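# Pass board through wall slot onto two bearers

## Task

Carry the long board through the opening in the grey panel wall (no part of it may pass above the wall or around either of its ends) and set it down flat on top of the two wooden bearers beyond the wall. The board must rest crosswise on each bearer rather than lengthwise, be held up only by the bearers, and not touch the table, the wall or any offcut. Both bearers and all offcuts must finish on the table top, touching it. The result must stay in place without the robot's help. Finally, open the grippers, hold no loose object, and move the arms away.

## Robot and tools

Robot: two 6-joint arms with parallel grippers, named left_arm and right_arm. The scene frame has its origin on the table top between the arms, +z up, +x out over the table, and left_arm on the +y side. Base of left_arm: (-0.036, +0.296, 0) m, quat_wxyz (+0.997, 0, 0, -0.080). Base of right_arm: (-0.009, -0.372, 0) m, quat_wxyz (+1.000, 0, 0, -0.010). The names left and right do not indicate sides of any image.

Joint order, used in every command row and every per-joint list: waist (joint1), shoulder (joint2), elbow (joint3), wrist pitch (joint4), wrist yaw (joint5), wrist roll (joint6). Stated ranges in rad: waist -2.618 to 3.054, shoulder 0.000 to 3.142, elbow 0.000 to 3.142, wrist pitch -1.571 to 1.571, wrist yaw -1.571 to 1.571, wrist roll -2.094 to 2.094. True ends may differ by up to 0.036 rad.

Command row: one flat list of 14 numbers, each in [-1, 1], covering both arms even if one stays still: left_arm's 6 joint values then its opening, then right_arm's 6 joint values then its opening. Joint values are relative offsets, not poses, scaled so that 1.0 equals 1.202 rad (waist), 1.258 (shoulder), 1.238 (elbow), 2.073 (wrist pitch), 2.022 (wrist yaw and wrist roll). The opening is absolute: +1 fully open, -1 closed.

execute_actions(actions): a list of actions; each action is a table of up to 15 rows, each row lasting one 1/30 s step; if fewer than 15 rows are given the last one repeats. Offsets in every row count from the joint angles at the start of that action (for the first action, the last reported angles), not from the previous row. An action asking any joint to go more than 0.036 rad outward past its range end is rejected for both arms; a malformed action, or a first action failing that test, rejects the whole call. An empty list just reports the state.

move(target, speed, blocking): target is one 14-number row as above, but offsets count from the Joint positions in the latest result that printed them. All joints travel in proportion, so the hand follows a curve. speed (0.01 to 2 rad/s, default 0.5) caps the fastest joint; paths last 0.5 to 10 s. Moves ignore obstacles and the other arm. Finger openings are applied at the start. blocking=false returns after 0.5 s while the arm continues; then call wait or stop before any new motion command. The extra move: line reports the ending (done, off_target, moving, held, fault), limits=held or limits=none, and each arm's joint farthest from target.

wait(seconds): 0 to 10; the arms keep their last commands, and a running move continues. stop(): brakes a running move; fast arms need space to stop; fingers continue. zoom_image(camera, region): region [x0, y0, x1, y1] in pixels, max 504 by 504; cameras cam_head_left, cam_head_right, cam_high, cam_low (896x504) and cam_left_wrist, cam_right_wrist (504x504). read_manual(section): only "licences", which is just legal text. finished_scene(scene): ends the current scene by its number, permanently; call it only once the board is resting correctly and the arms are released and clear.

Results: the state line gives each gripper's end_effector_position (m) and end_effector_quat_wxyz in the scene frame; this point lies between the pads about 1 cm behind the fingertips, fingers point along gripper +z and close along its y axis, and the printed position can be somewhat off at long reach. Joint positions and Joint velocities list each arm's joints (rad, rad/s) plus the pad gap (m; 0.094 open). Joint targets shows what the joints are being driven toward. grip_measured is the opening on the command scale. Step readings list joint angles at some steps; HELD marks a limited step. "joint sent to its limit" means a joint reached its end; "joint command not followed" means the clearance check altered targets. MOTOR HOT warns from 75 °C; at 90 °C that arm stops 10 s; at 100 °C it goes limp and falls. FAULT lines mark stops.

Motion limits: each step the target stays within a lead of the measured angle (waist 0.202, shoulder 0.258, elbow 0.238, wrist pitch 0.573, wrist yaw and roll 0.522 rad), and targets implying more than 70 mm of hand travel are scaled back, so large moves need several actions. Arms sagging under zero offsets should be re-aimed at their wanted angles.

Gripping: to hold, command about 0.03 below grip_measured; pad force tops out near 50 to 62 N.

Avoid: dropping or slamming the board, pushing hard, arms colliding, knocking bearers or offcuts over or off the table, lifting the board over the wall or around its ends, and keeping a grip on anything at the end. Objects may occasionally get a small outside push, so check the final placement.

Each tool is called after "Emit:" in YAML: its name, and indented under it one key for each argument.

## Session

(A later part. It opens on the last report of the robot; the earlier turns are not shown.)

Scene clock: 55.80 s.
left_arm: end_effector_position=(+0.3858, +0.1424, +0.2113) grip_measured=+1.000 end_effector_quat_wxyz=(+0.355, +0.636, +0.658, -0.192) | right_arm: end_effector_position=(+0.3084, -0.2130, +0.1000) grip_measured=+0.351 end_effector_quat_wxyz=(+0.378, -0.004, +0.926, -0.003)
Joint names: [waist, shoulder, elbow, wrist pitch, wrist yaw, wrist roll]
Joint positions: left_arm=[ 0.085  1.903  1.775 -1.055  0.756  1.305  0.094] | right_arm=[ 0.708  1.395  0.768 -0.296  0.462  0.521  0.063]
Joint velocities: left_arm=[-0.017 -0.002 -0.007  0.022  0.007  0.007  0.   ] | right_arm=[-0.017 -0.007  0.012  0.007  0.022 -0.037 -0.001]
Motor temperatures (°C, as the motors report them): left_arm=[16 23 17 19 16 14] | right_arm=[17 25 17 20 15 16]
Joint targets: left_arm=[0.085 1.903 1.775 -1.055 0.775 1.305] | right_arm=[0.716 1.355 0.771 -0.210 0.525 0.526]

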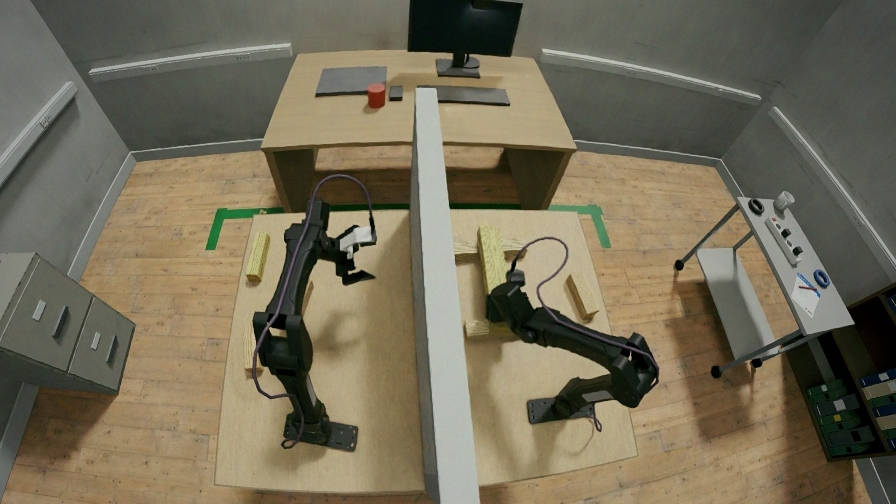

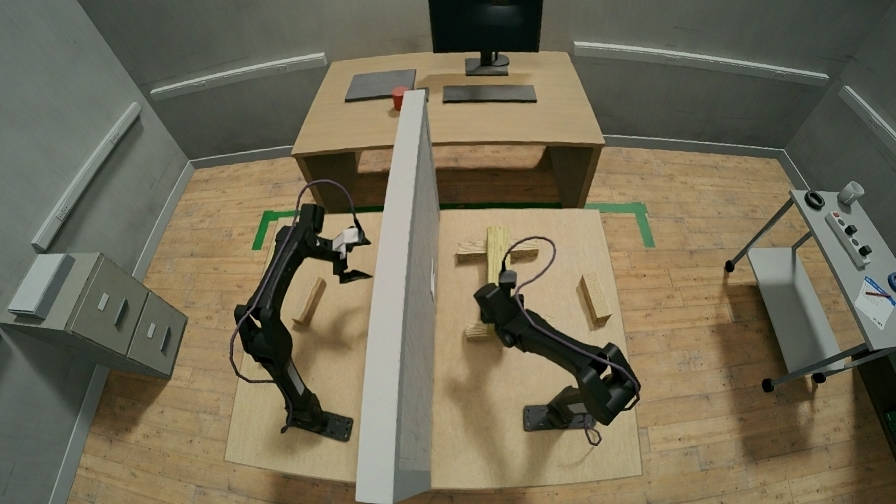

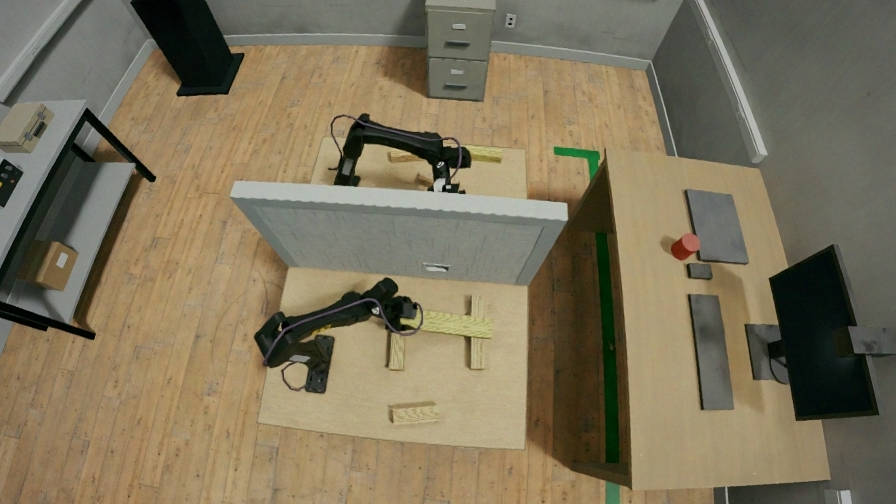

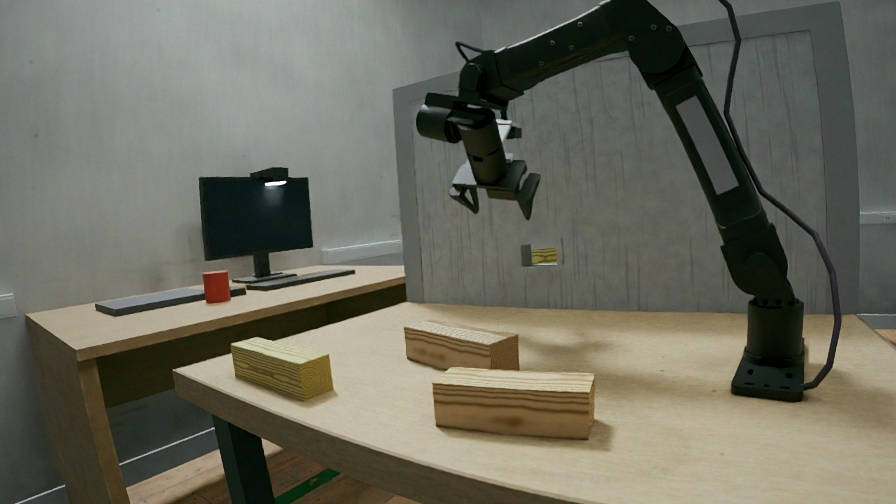

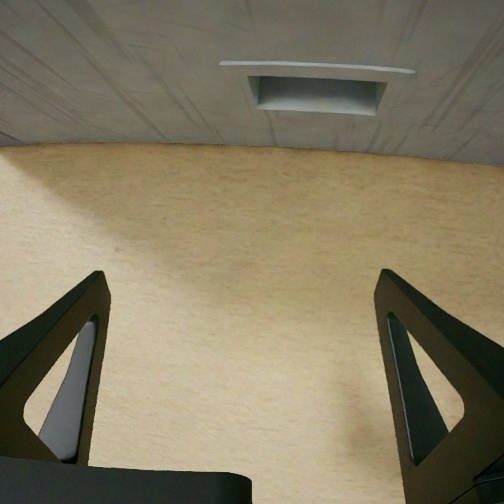

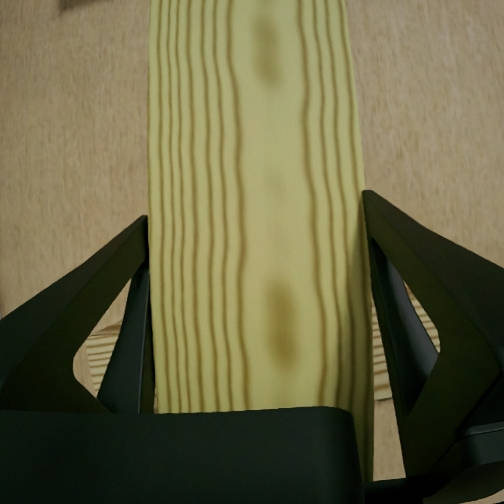

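Emit:
move:
  target: [0,0,0,0,0.009,0,1, 0.007,-0.015,-0.04,0.077,0.033,0.005,0.1]
  speed: 0.25

Scene clock: 57.07 s.
left_arm: end_effector_position=(+0.3859, +0.1426, +0.2110) grip_measured=+1.000 end_effector_quat_wxyz=(+0.355, +0.636, +0.658, -0.192) | right_arm: end_effector_position=(+0.3075, -0.2147, +0.0909) grip_measured=+0.351 end_effector_quat_wxyz=(+0.386, +0.002, +0.922, +0.002)
Joint names: [waist, shoulder, elbow, wrist pitch, wrist yaw, wrist roll]
Joint positions: left_arm=[ 0.085  1.903  1.775 -1.055  0.754  1.305  0.094] | right_arm=[ 0.708  1.396  0.716 -0.224  0.466  0.527  0.063]
Joint velocities: left_arm=[-0.002 -0.002  0.007  0.007  0.007 -0.022  0.   ] | right_arm=[-0.002 -0.007 -0.012 -0.022  0.037  0.007  0.001]
Motor temperatures (°C, as the motors report them): left_arm=[16 23 17 19 16 14] | right_arm=[17 25 17 20 15 16]
Joint targets: left_arm=[0.085 1.903 1.775 -1.055 0.774 1.305] | right_arm=[0.717 1.376 0.718 -0.136 0.529 0.532]
move: off_target (right_arm); limits=none; left_arm: farthest joint: the wrist yaw, 0.020 radians from its target (0.018 radians at the start); right_arm: farthest joint: the wrist pitch, 0.087 radians from its target (0.159 radians at the start)

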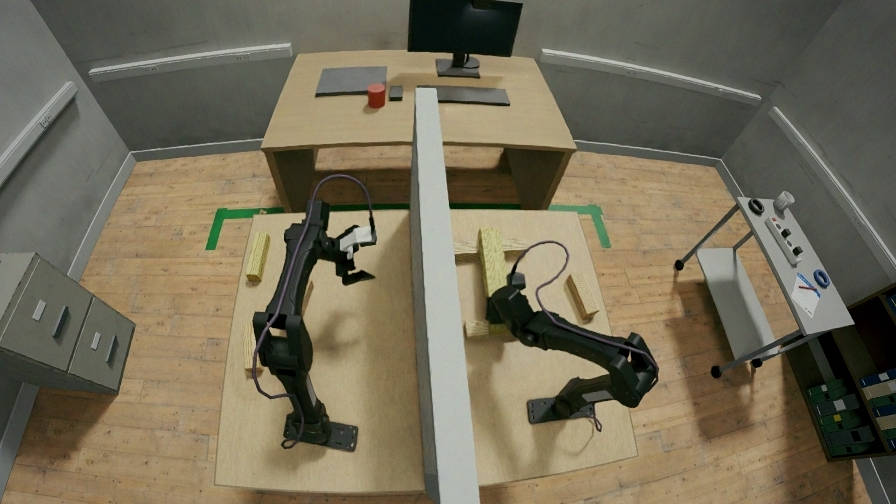

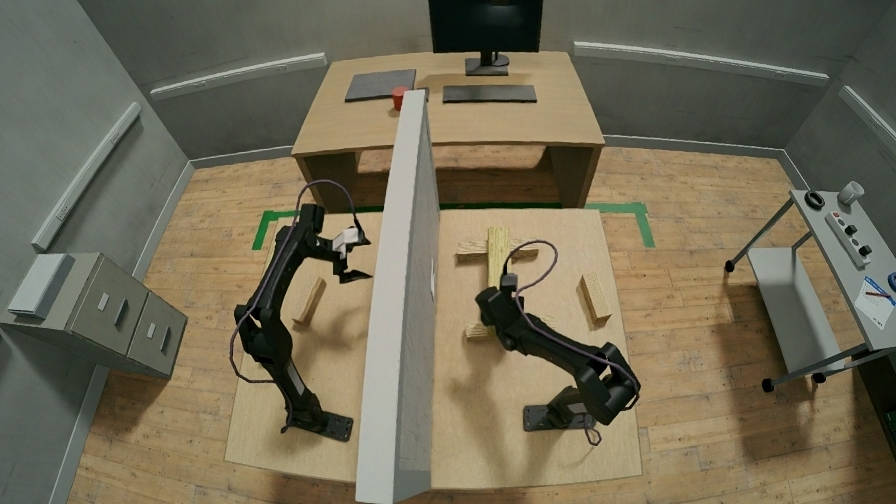

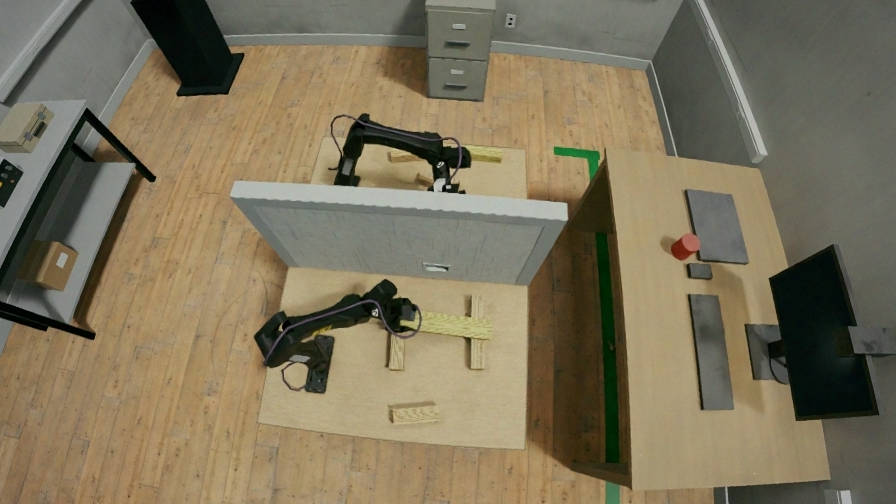

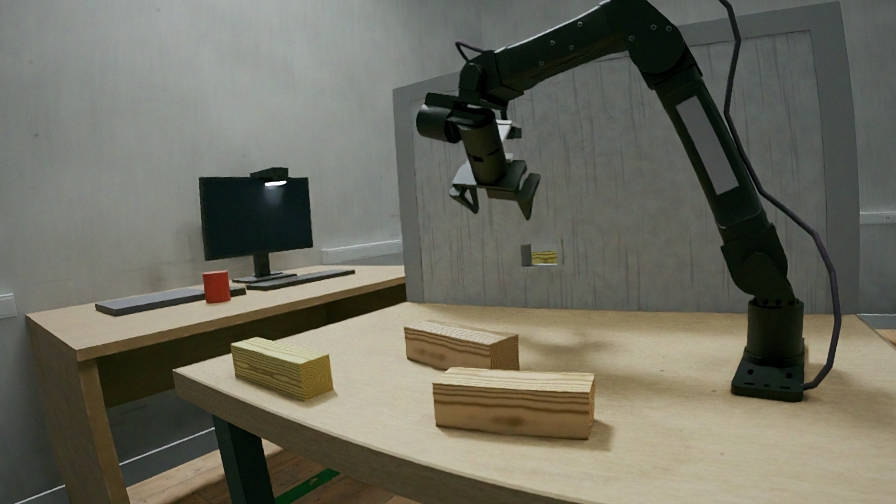

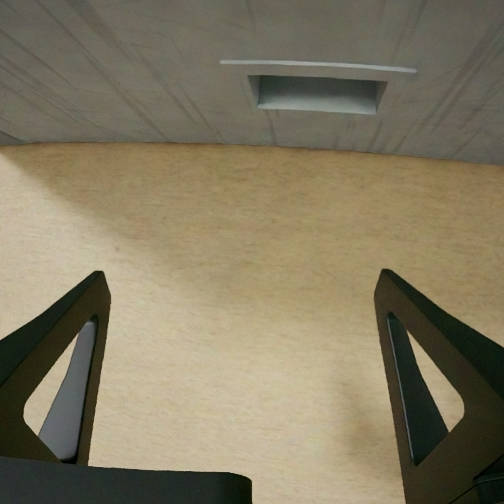

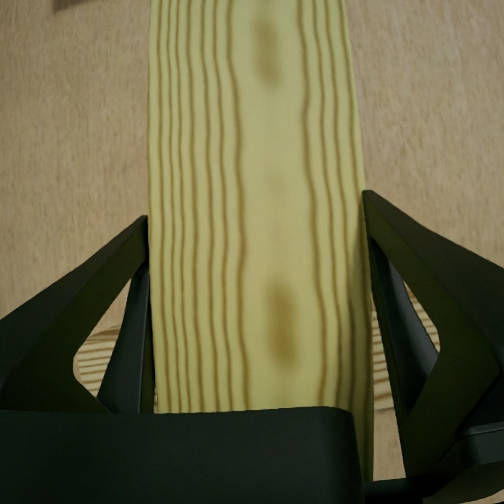

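Emit:
move:
  target: [0,0,0,0,0.009,0,1, 0.007,0.014,0.002,0.042,0.031,0.002,0.1]
  speed: 0.2

Scene clock: 57.97 s.
left_arm: end_effector_position=(+0.3860, +0.1427, +0.2109) grip_measured=+1.000 end_effector_quat_wxyz=(+0.354, +0.636, +0.658, -0.191) | right_arm: end_effector_position=(+0.3102, -0.2143, +0.0874) grip_measured=+0.351 end_effector_quat_wxyz=(+0.388, +0.003, +0.922, -0.002)
Joint names: [waist, shoulder, elbow, wrist pitch, wrist yaw, wrist roll]
Joint positions: left_arm=[ 0.085  1.903  1.775 -1.055  0.753  1.305  0.094] | right_arm=[ 0.708  1.417  0.716 -0.204  0.476  0.527  0.063]
Joint velocities: left_arm=[-0.012  0.027 -0.002  0.037  0.007 -0.037  0.   ] | right_arm=[-0.012  0.017 -0.012 -0.037  0.037  0.022  0.   ]
Motor temperatures (°C, as the motors report them): left_arm=[16 23 17 19 16 14] | right_arm=[17 25 17 20 15 16]
Joint targets: left_arm=[0.085 1.903 1.775 -1.055 0.772 1.305] | right_arm=[0.717 1.414 0.718 -0.137 0.529 0.531]
move: off_target (right_arm); limits=none; left_arm: farthest joint: the wrist yaw, 0.019 radians from its target (0.018 radians at the start); right_arm: farthest joint: the wrist pitch, 0.068 radians from its target (0.087 radians at the start)

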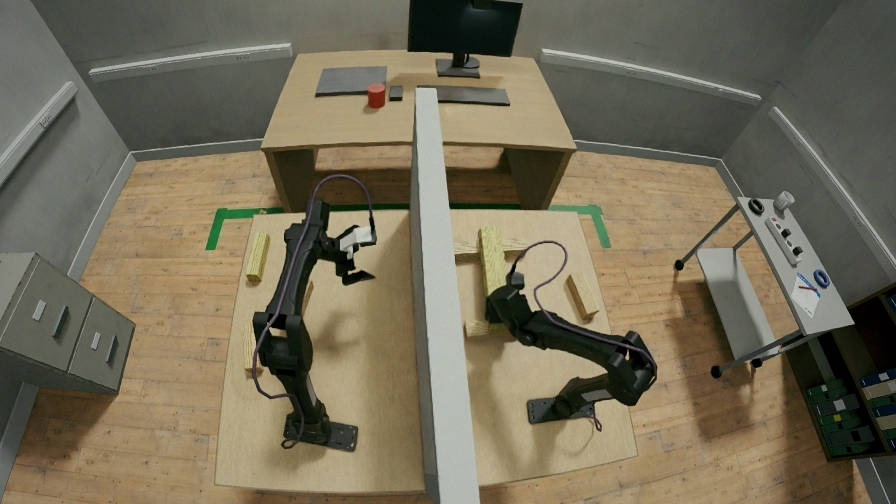

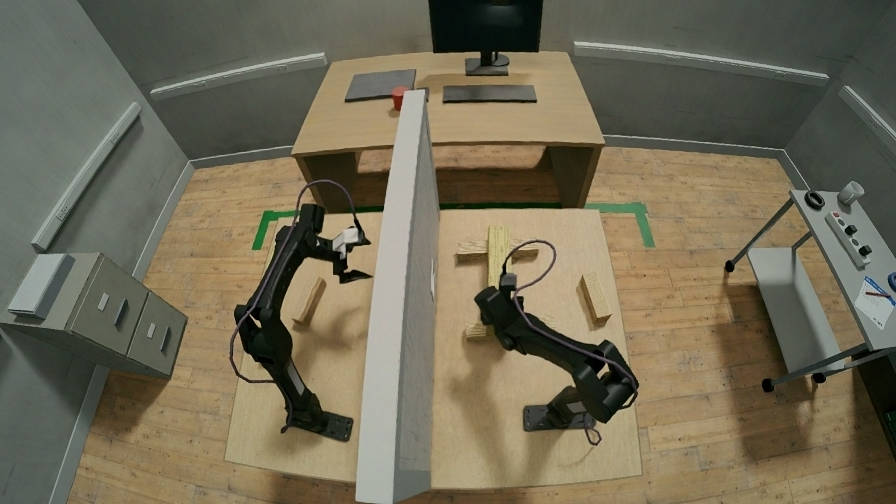

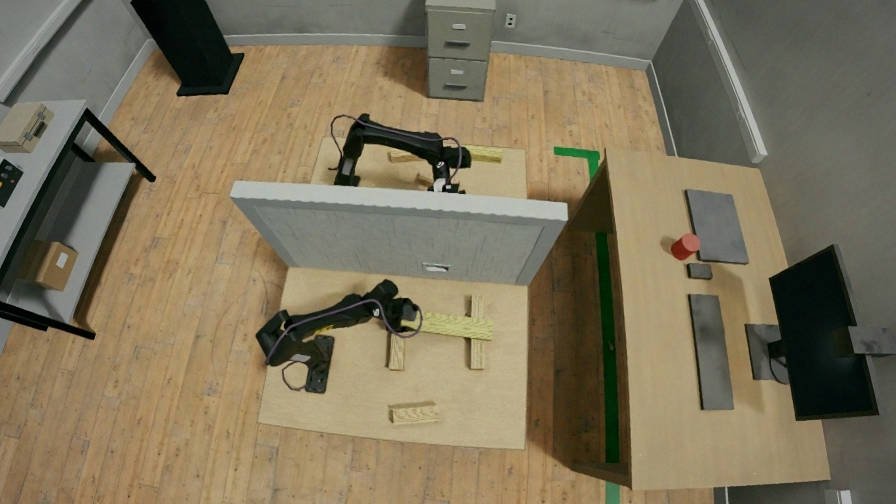

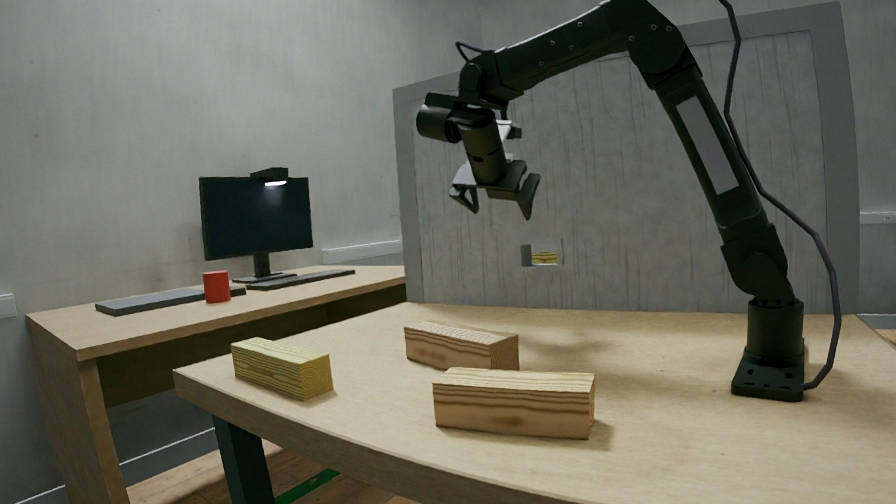

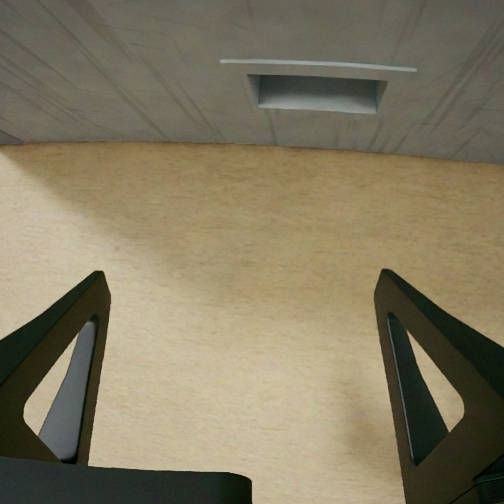

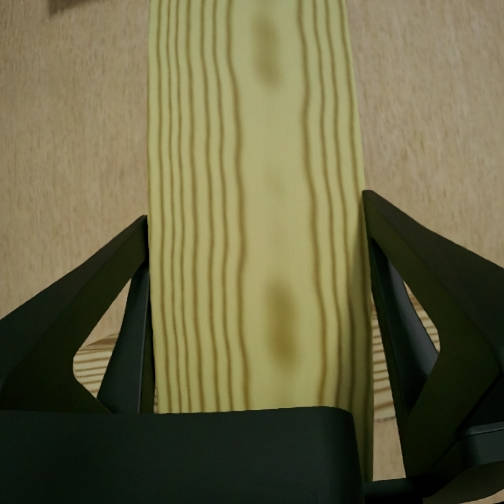

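Emit:
execute_actions:
  actions:
    - [[0,0,0,0,0.009,0,1, 0.005,0,0.002,0.01,0.008,0.002,0.1]]
    - [[0,0,0,0,0.009,0,1, 0.005,-0.003,0.002,0.0,0.0,0.0,1]]
    - [[0,0,0,0,0.009,0,1, 0.005,-0.003,0.002,0.0,0.0,0.0,1]]

Scene clock: 59.63 s.
left_arm: end_effector_position=(+0.3860, +0.1427, +0.2109) grip_measured=+1.000 end_effector_quat_wxyz=(+0.354, +0.636, +0.658, -0.191) | right_arm: end_effector_position=(+0.3091, -0.2144, +0.0863) grip_measured=+1.000 end_effector_quat_wxyz=(+0.385, +0.002, +0.923, -0.002)
Joint names: [waist, shoulder, elbow, wrist pitch, wrist yaw, wrist roll]
Joint positions: left_arm=[ 0.085  1.903  1.775 -1.055  0.753  1.305  0.094] | right_arm=[ 0.708  1.417  0.716 -0.211  0.472  0.527  0.094]
Joint velocities: left_arm=[-0.007  0.012 -0.002  0.037  0.022 -0.022  0.   ] | right_arm=[ 0.002  0.002 -0.017  0.007 -0.007 -0.037  0.   ]
Motor temperatures (°C, as the motors report them): left_arm=[16 23 17 19 16 14] | right_arm=[17 24 17 20 15 16]
Joint targets: left_arm=[0.085 1.903 1.775 -1.055 0.771 1.305] | right_arm=[0.714 1.413 0.718 -0.211 0.472 0.527]
Step readings (joint positions; steps 1 to 15: 1st action; 16 to 30: 2nd action; 31 to 45: 3rd action):
0: left_arm=[0.085 1.903 1.775 -1.055 0.753 1.305] | right_arm=[0.708 1.417 0.716 -0.204 0.476 0.527]
1: left_arm=[0.085 1.903 1.775 -1.055 0.753 1.305] | right_arm=[0.708 1.417 0.716 -0.207 0.475 0.527]
2: left_arm=[0.085 1.903 1.775 -1.055 0.753 1.305] | right_arm=[0.708 1.417 0.716 -0.209 0.474 0.527]
4: left_arm=[0.085 1.903 1.775 -1.055 0.753 1.305] | right_arm=[0.708 1.417 0.716 -0.210 0.473 0.527]
8: left_arm=[0.085 1.903 1.775 -1.055 0.753 1.305] | right_arm=[0.708 1.417 0.716 -0.210 0.473 0.527]
15: left_arm=[0.085 1.903 1.775 -1.055 0.753 1.305] | right_arm=[0.708 1.417 0.716 -0.210 0.473 0.527]
16: left_arm=[0.085 1.903 1.775 -1.055 0.753 1.305] | right_arm=[0.708 1.417 0.716 -0.211 0.472 0.527]
17: left_arm=[0.085 1.903 1.775 -1.055 0.753 1.305] | right_arm=[0.708 1.417 0.716 -0.211 0.472 0.527]
19: left_arm=[0.085 1.903 1.775 -1.055 0.753 1.305] | right_arm=[0.708 1.417 0.716 -0.211 0.472 0.527]
23: left_arm=[0.085 1.903 1.775 -1.055 0.753 1.305] | right_arm=[0.708 1.417 0.716 -0.211 0.472 0.527]
30: left_arm=[0.085 1.903 1.775 -1.055 0.753 1.305] | right_arm=[0.708 1.417 0.716 -0.211 0.472 0.527]
31: left_arm=[0.085 1.903 1.775 -1.055 0.753 1.305] | right_arm=[0.708 1.417 0.716 -0.211 0.472 0.527]
32: left_arm=[0.085 1.903 1.775 -1.055 0.753 1.305] | right_arm=[0.708 1.417 0.716 -0.211 0.472 0.527]
34: left_arm=[0.085 1.903 1.775 -1.055 0.753 1.305] | right_arm=[0.708 1.417 0.716 -0.211 0.472 0.527]
38: left_arm=[0.085 1.903 1.775 -1.055 0.753 1.305] | right_arm=[0.708 1.417 0.716 -0.211 0.472 0.527]
45: Joint positions above

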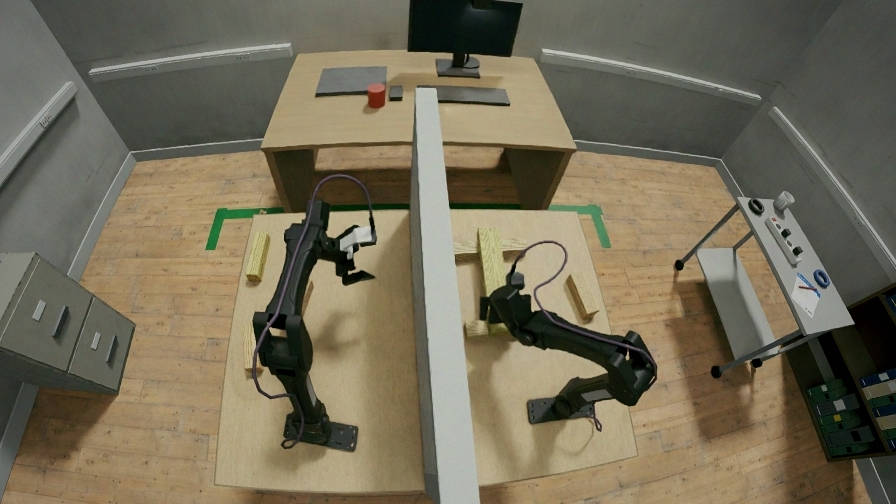

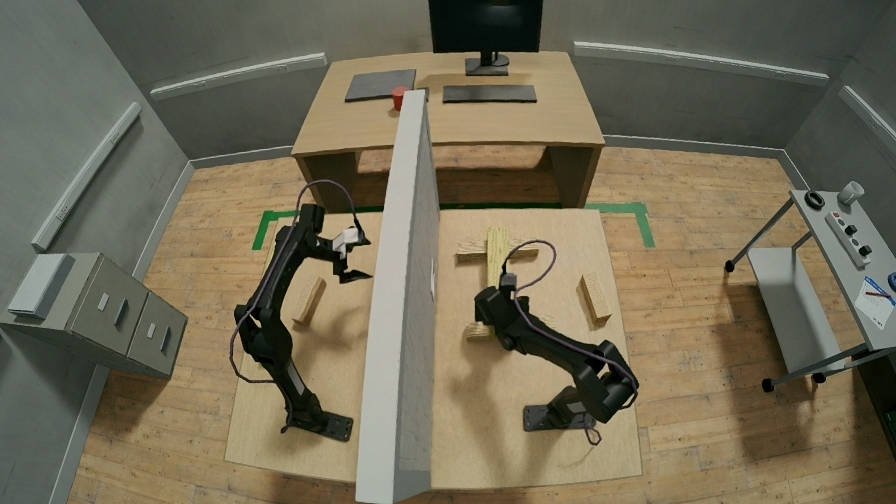

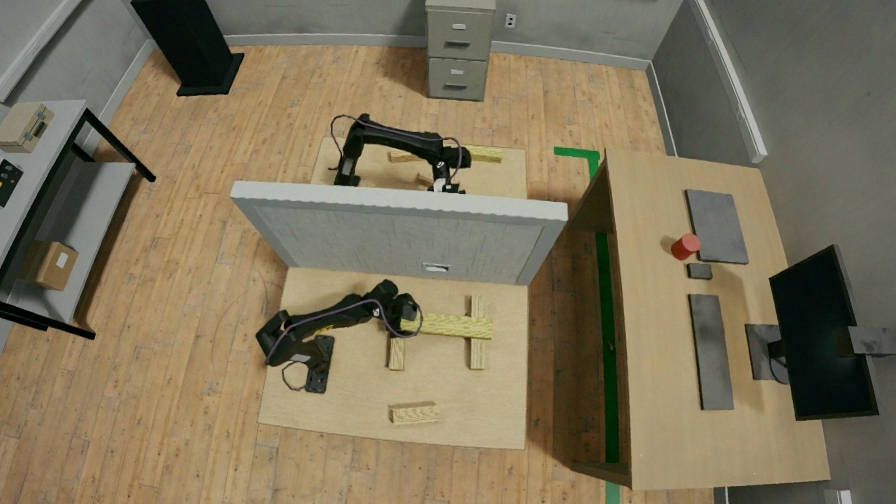

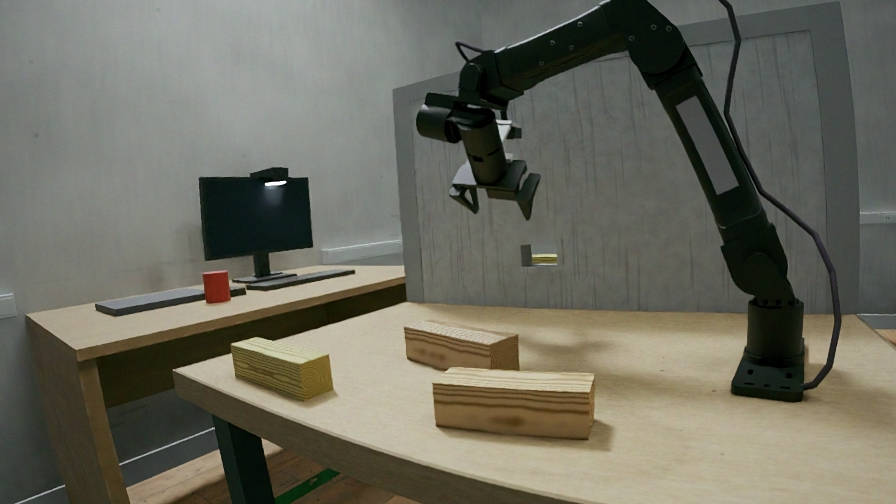

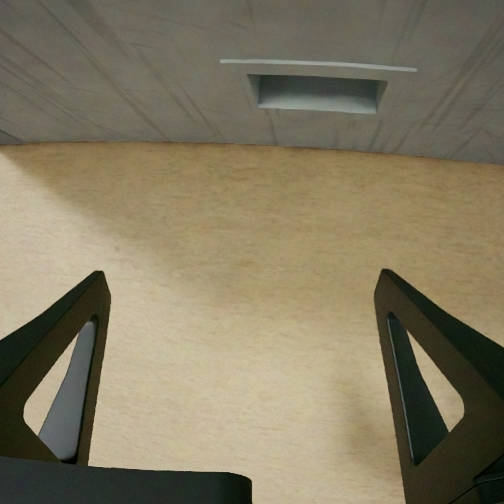

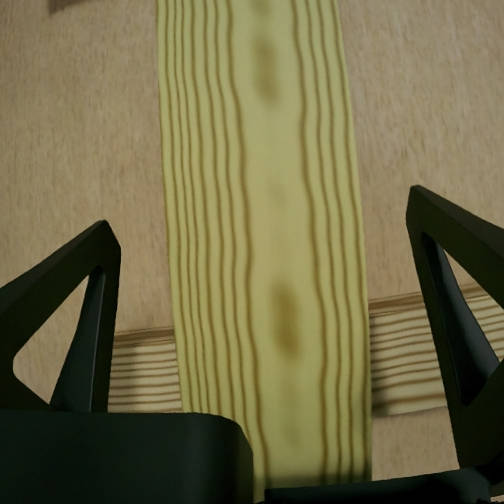

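Emit:
move:
  target: [0,0,0,0,0.009,0,1, 0,-0.22,0.04,-0.03,0,0,1]
  speed: 0.6

Emit:
zoom_image:
  camera: "cam_high"
  region: [330,250,530,390]

Emit:
zoom_image:
  camera: "cam_head_left"
  region: [440,200,620,360]

Scene clock: 60.90 s.
left_arm: end_effector_position=(+0.3861, +0.1430, +0.2107) grip_measured=+1.000 end_effector_quat_wxyz=(+0.354, +0.636, +0.659, -0.190) | right_arm: end_effector_position=(+0.3055, -0.2168, +0.1745) grip_measured=+1.000 end_effector_quat_wxyz=(+0.467, +0.031, +0.881, +0.070)
Joint names: [waist, shoulder, elbow, wrist pitch, wrist yaw, wrist roll]
Joint positions: left_arm=[ 0.085  1.903  1.775 -1.055  0.751  1.305  0.094] | right_arm=[ 0.708  1.154  0.743 -0.259  0.469  0.527  0.094]
Joint velocities: left_arm=[ 0.002 -0.012 -0.007 -0.007 -0.051 -0.022  0.   ] | right_arm=[-0.027 -0.007 -0.017  0.022 -0.037 -0.051  0.   ]
Motor temperatures (°C, as the motors report them): left_arm=[16 23 17 19 16 14] | right_arm=[17 24 17 20 15 16]
Joint targets: left_arm=[0.085 1.903 1.775 -1.055 0.771 1.305] | right_arm=[0.708 1.140 0.766 -0.273 0.472 0.527]
move: off_target (right_arm); limits=none; left_arm: farthest joint: the wrist yaw, 0.020 radians from its target (0.018 radians at the start); right_arm: farthest joint: the elbow, 0.023 radians from its target (0.050 radians at the start)

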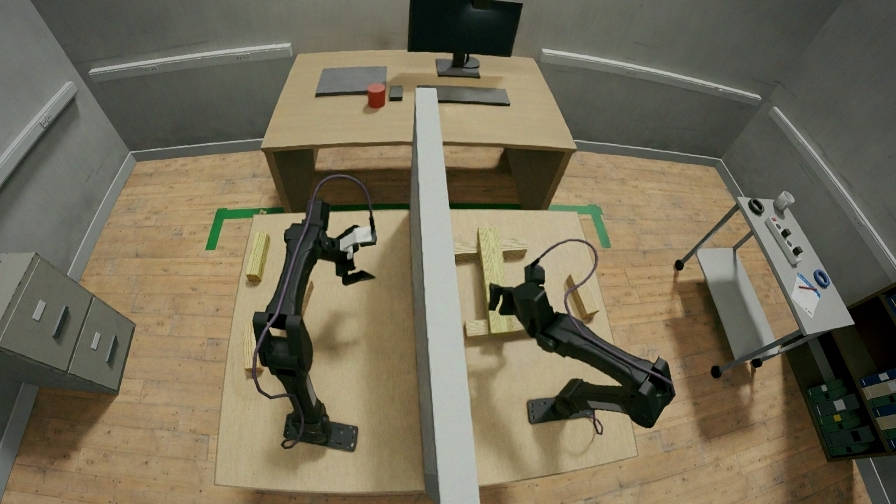

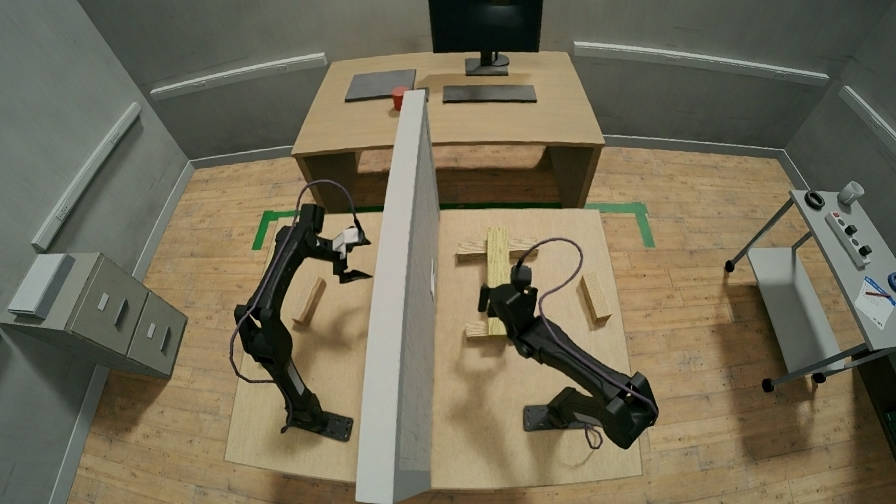

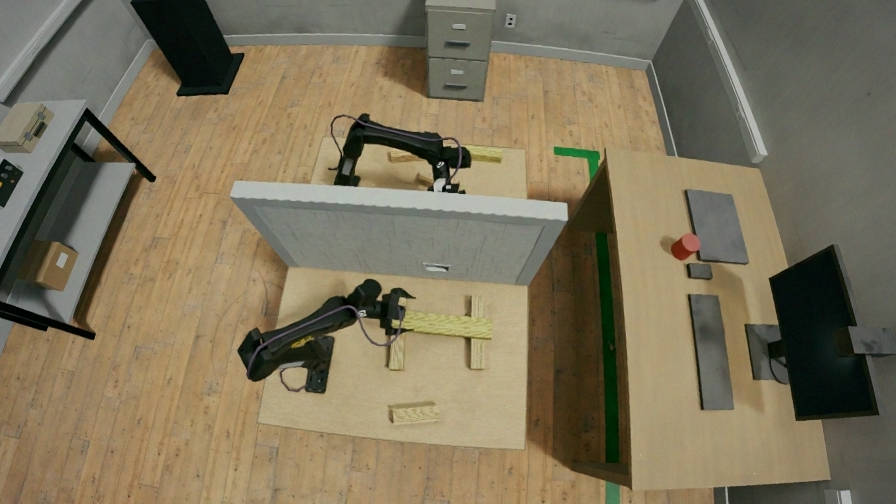

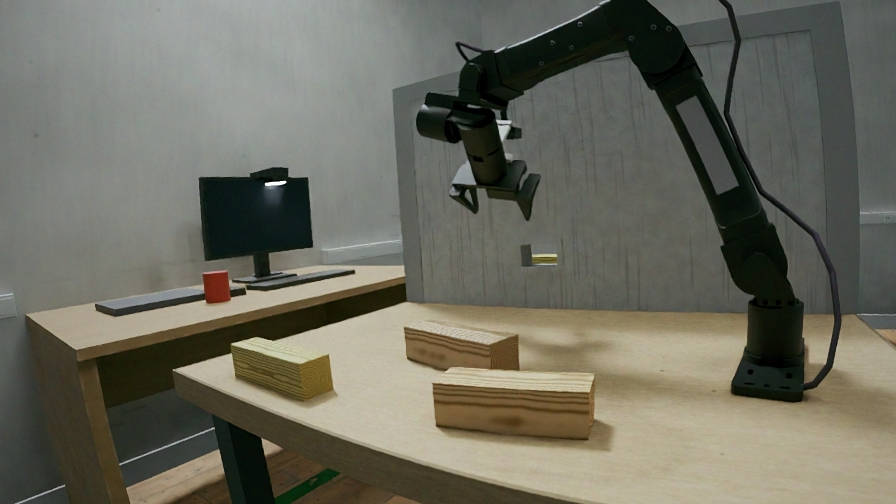

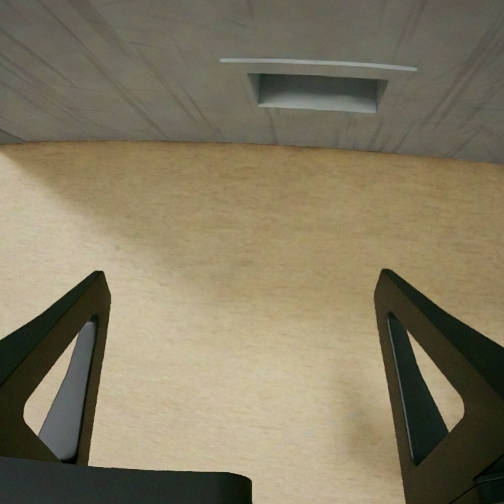

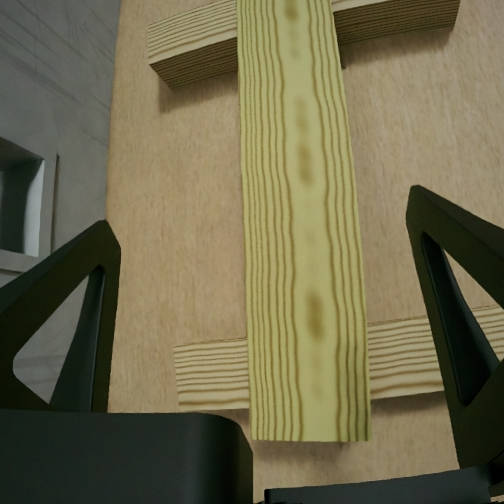

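Region (330, 250, 530, 390) of cam_high's 896x504 image, scaled by 2.520, with more detail than that image has; it fills the top 353 rows of this view, and the rest is white.

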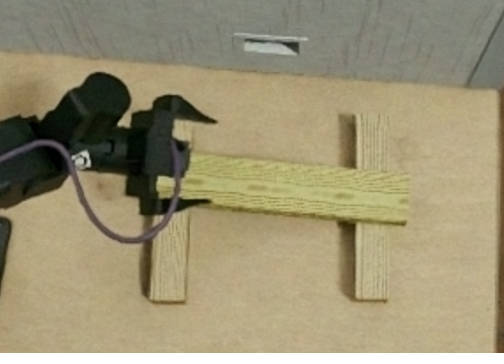

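Region (440, 200, 620, 360) of cam_head_left's 896x504 image, scaled by 2.800, with more detail than that image has.

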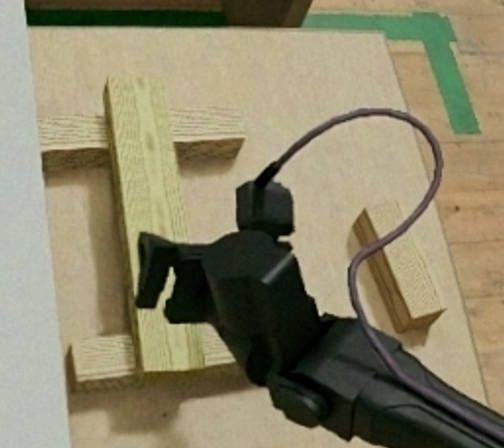

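The board is flat across both bearers and the gripper has moved clear.

Emit:
finished_scene:
  scene: 2

The scene is finished: the task was done.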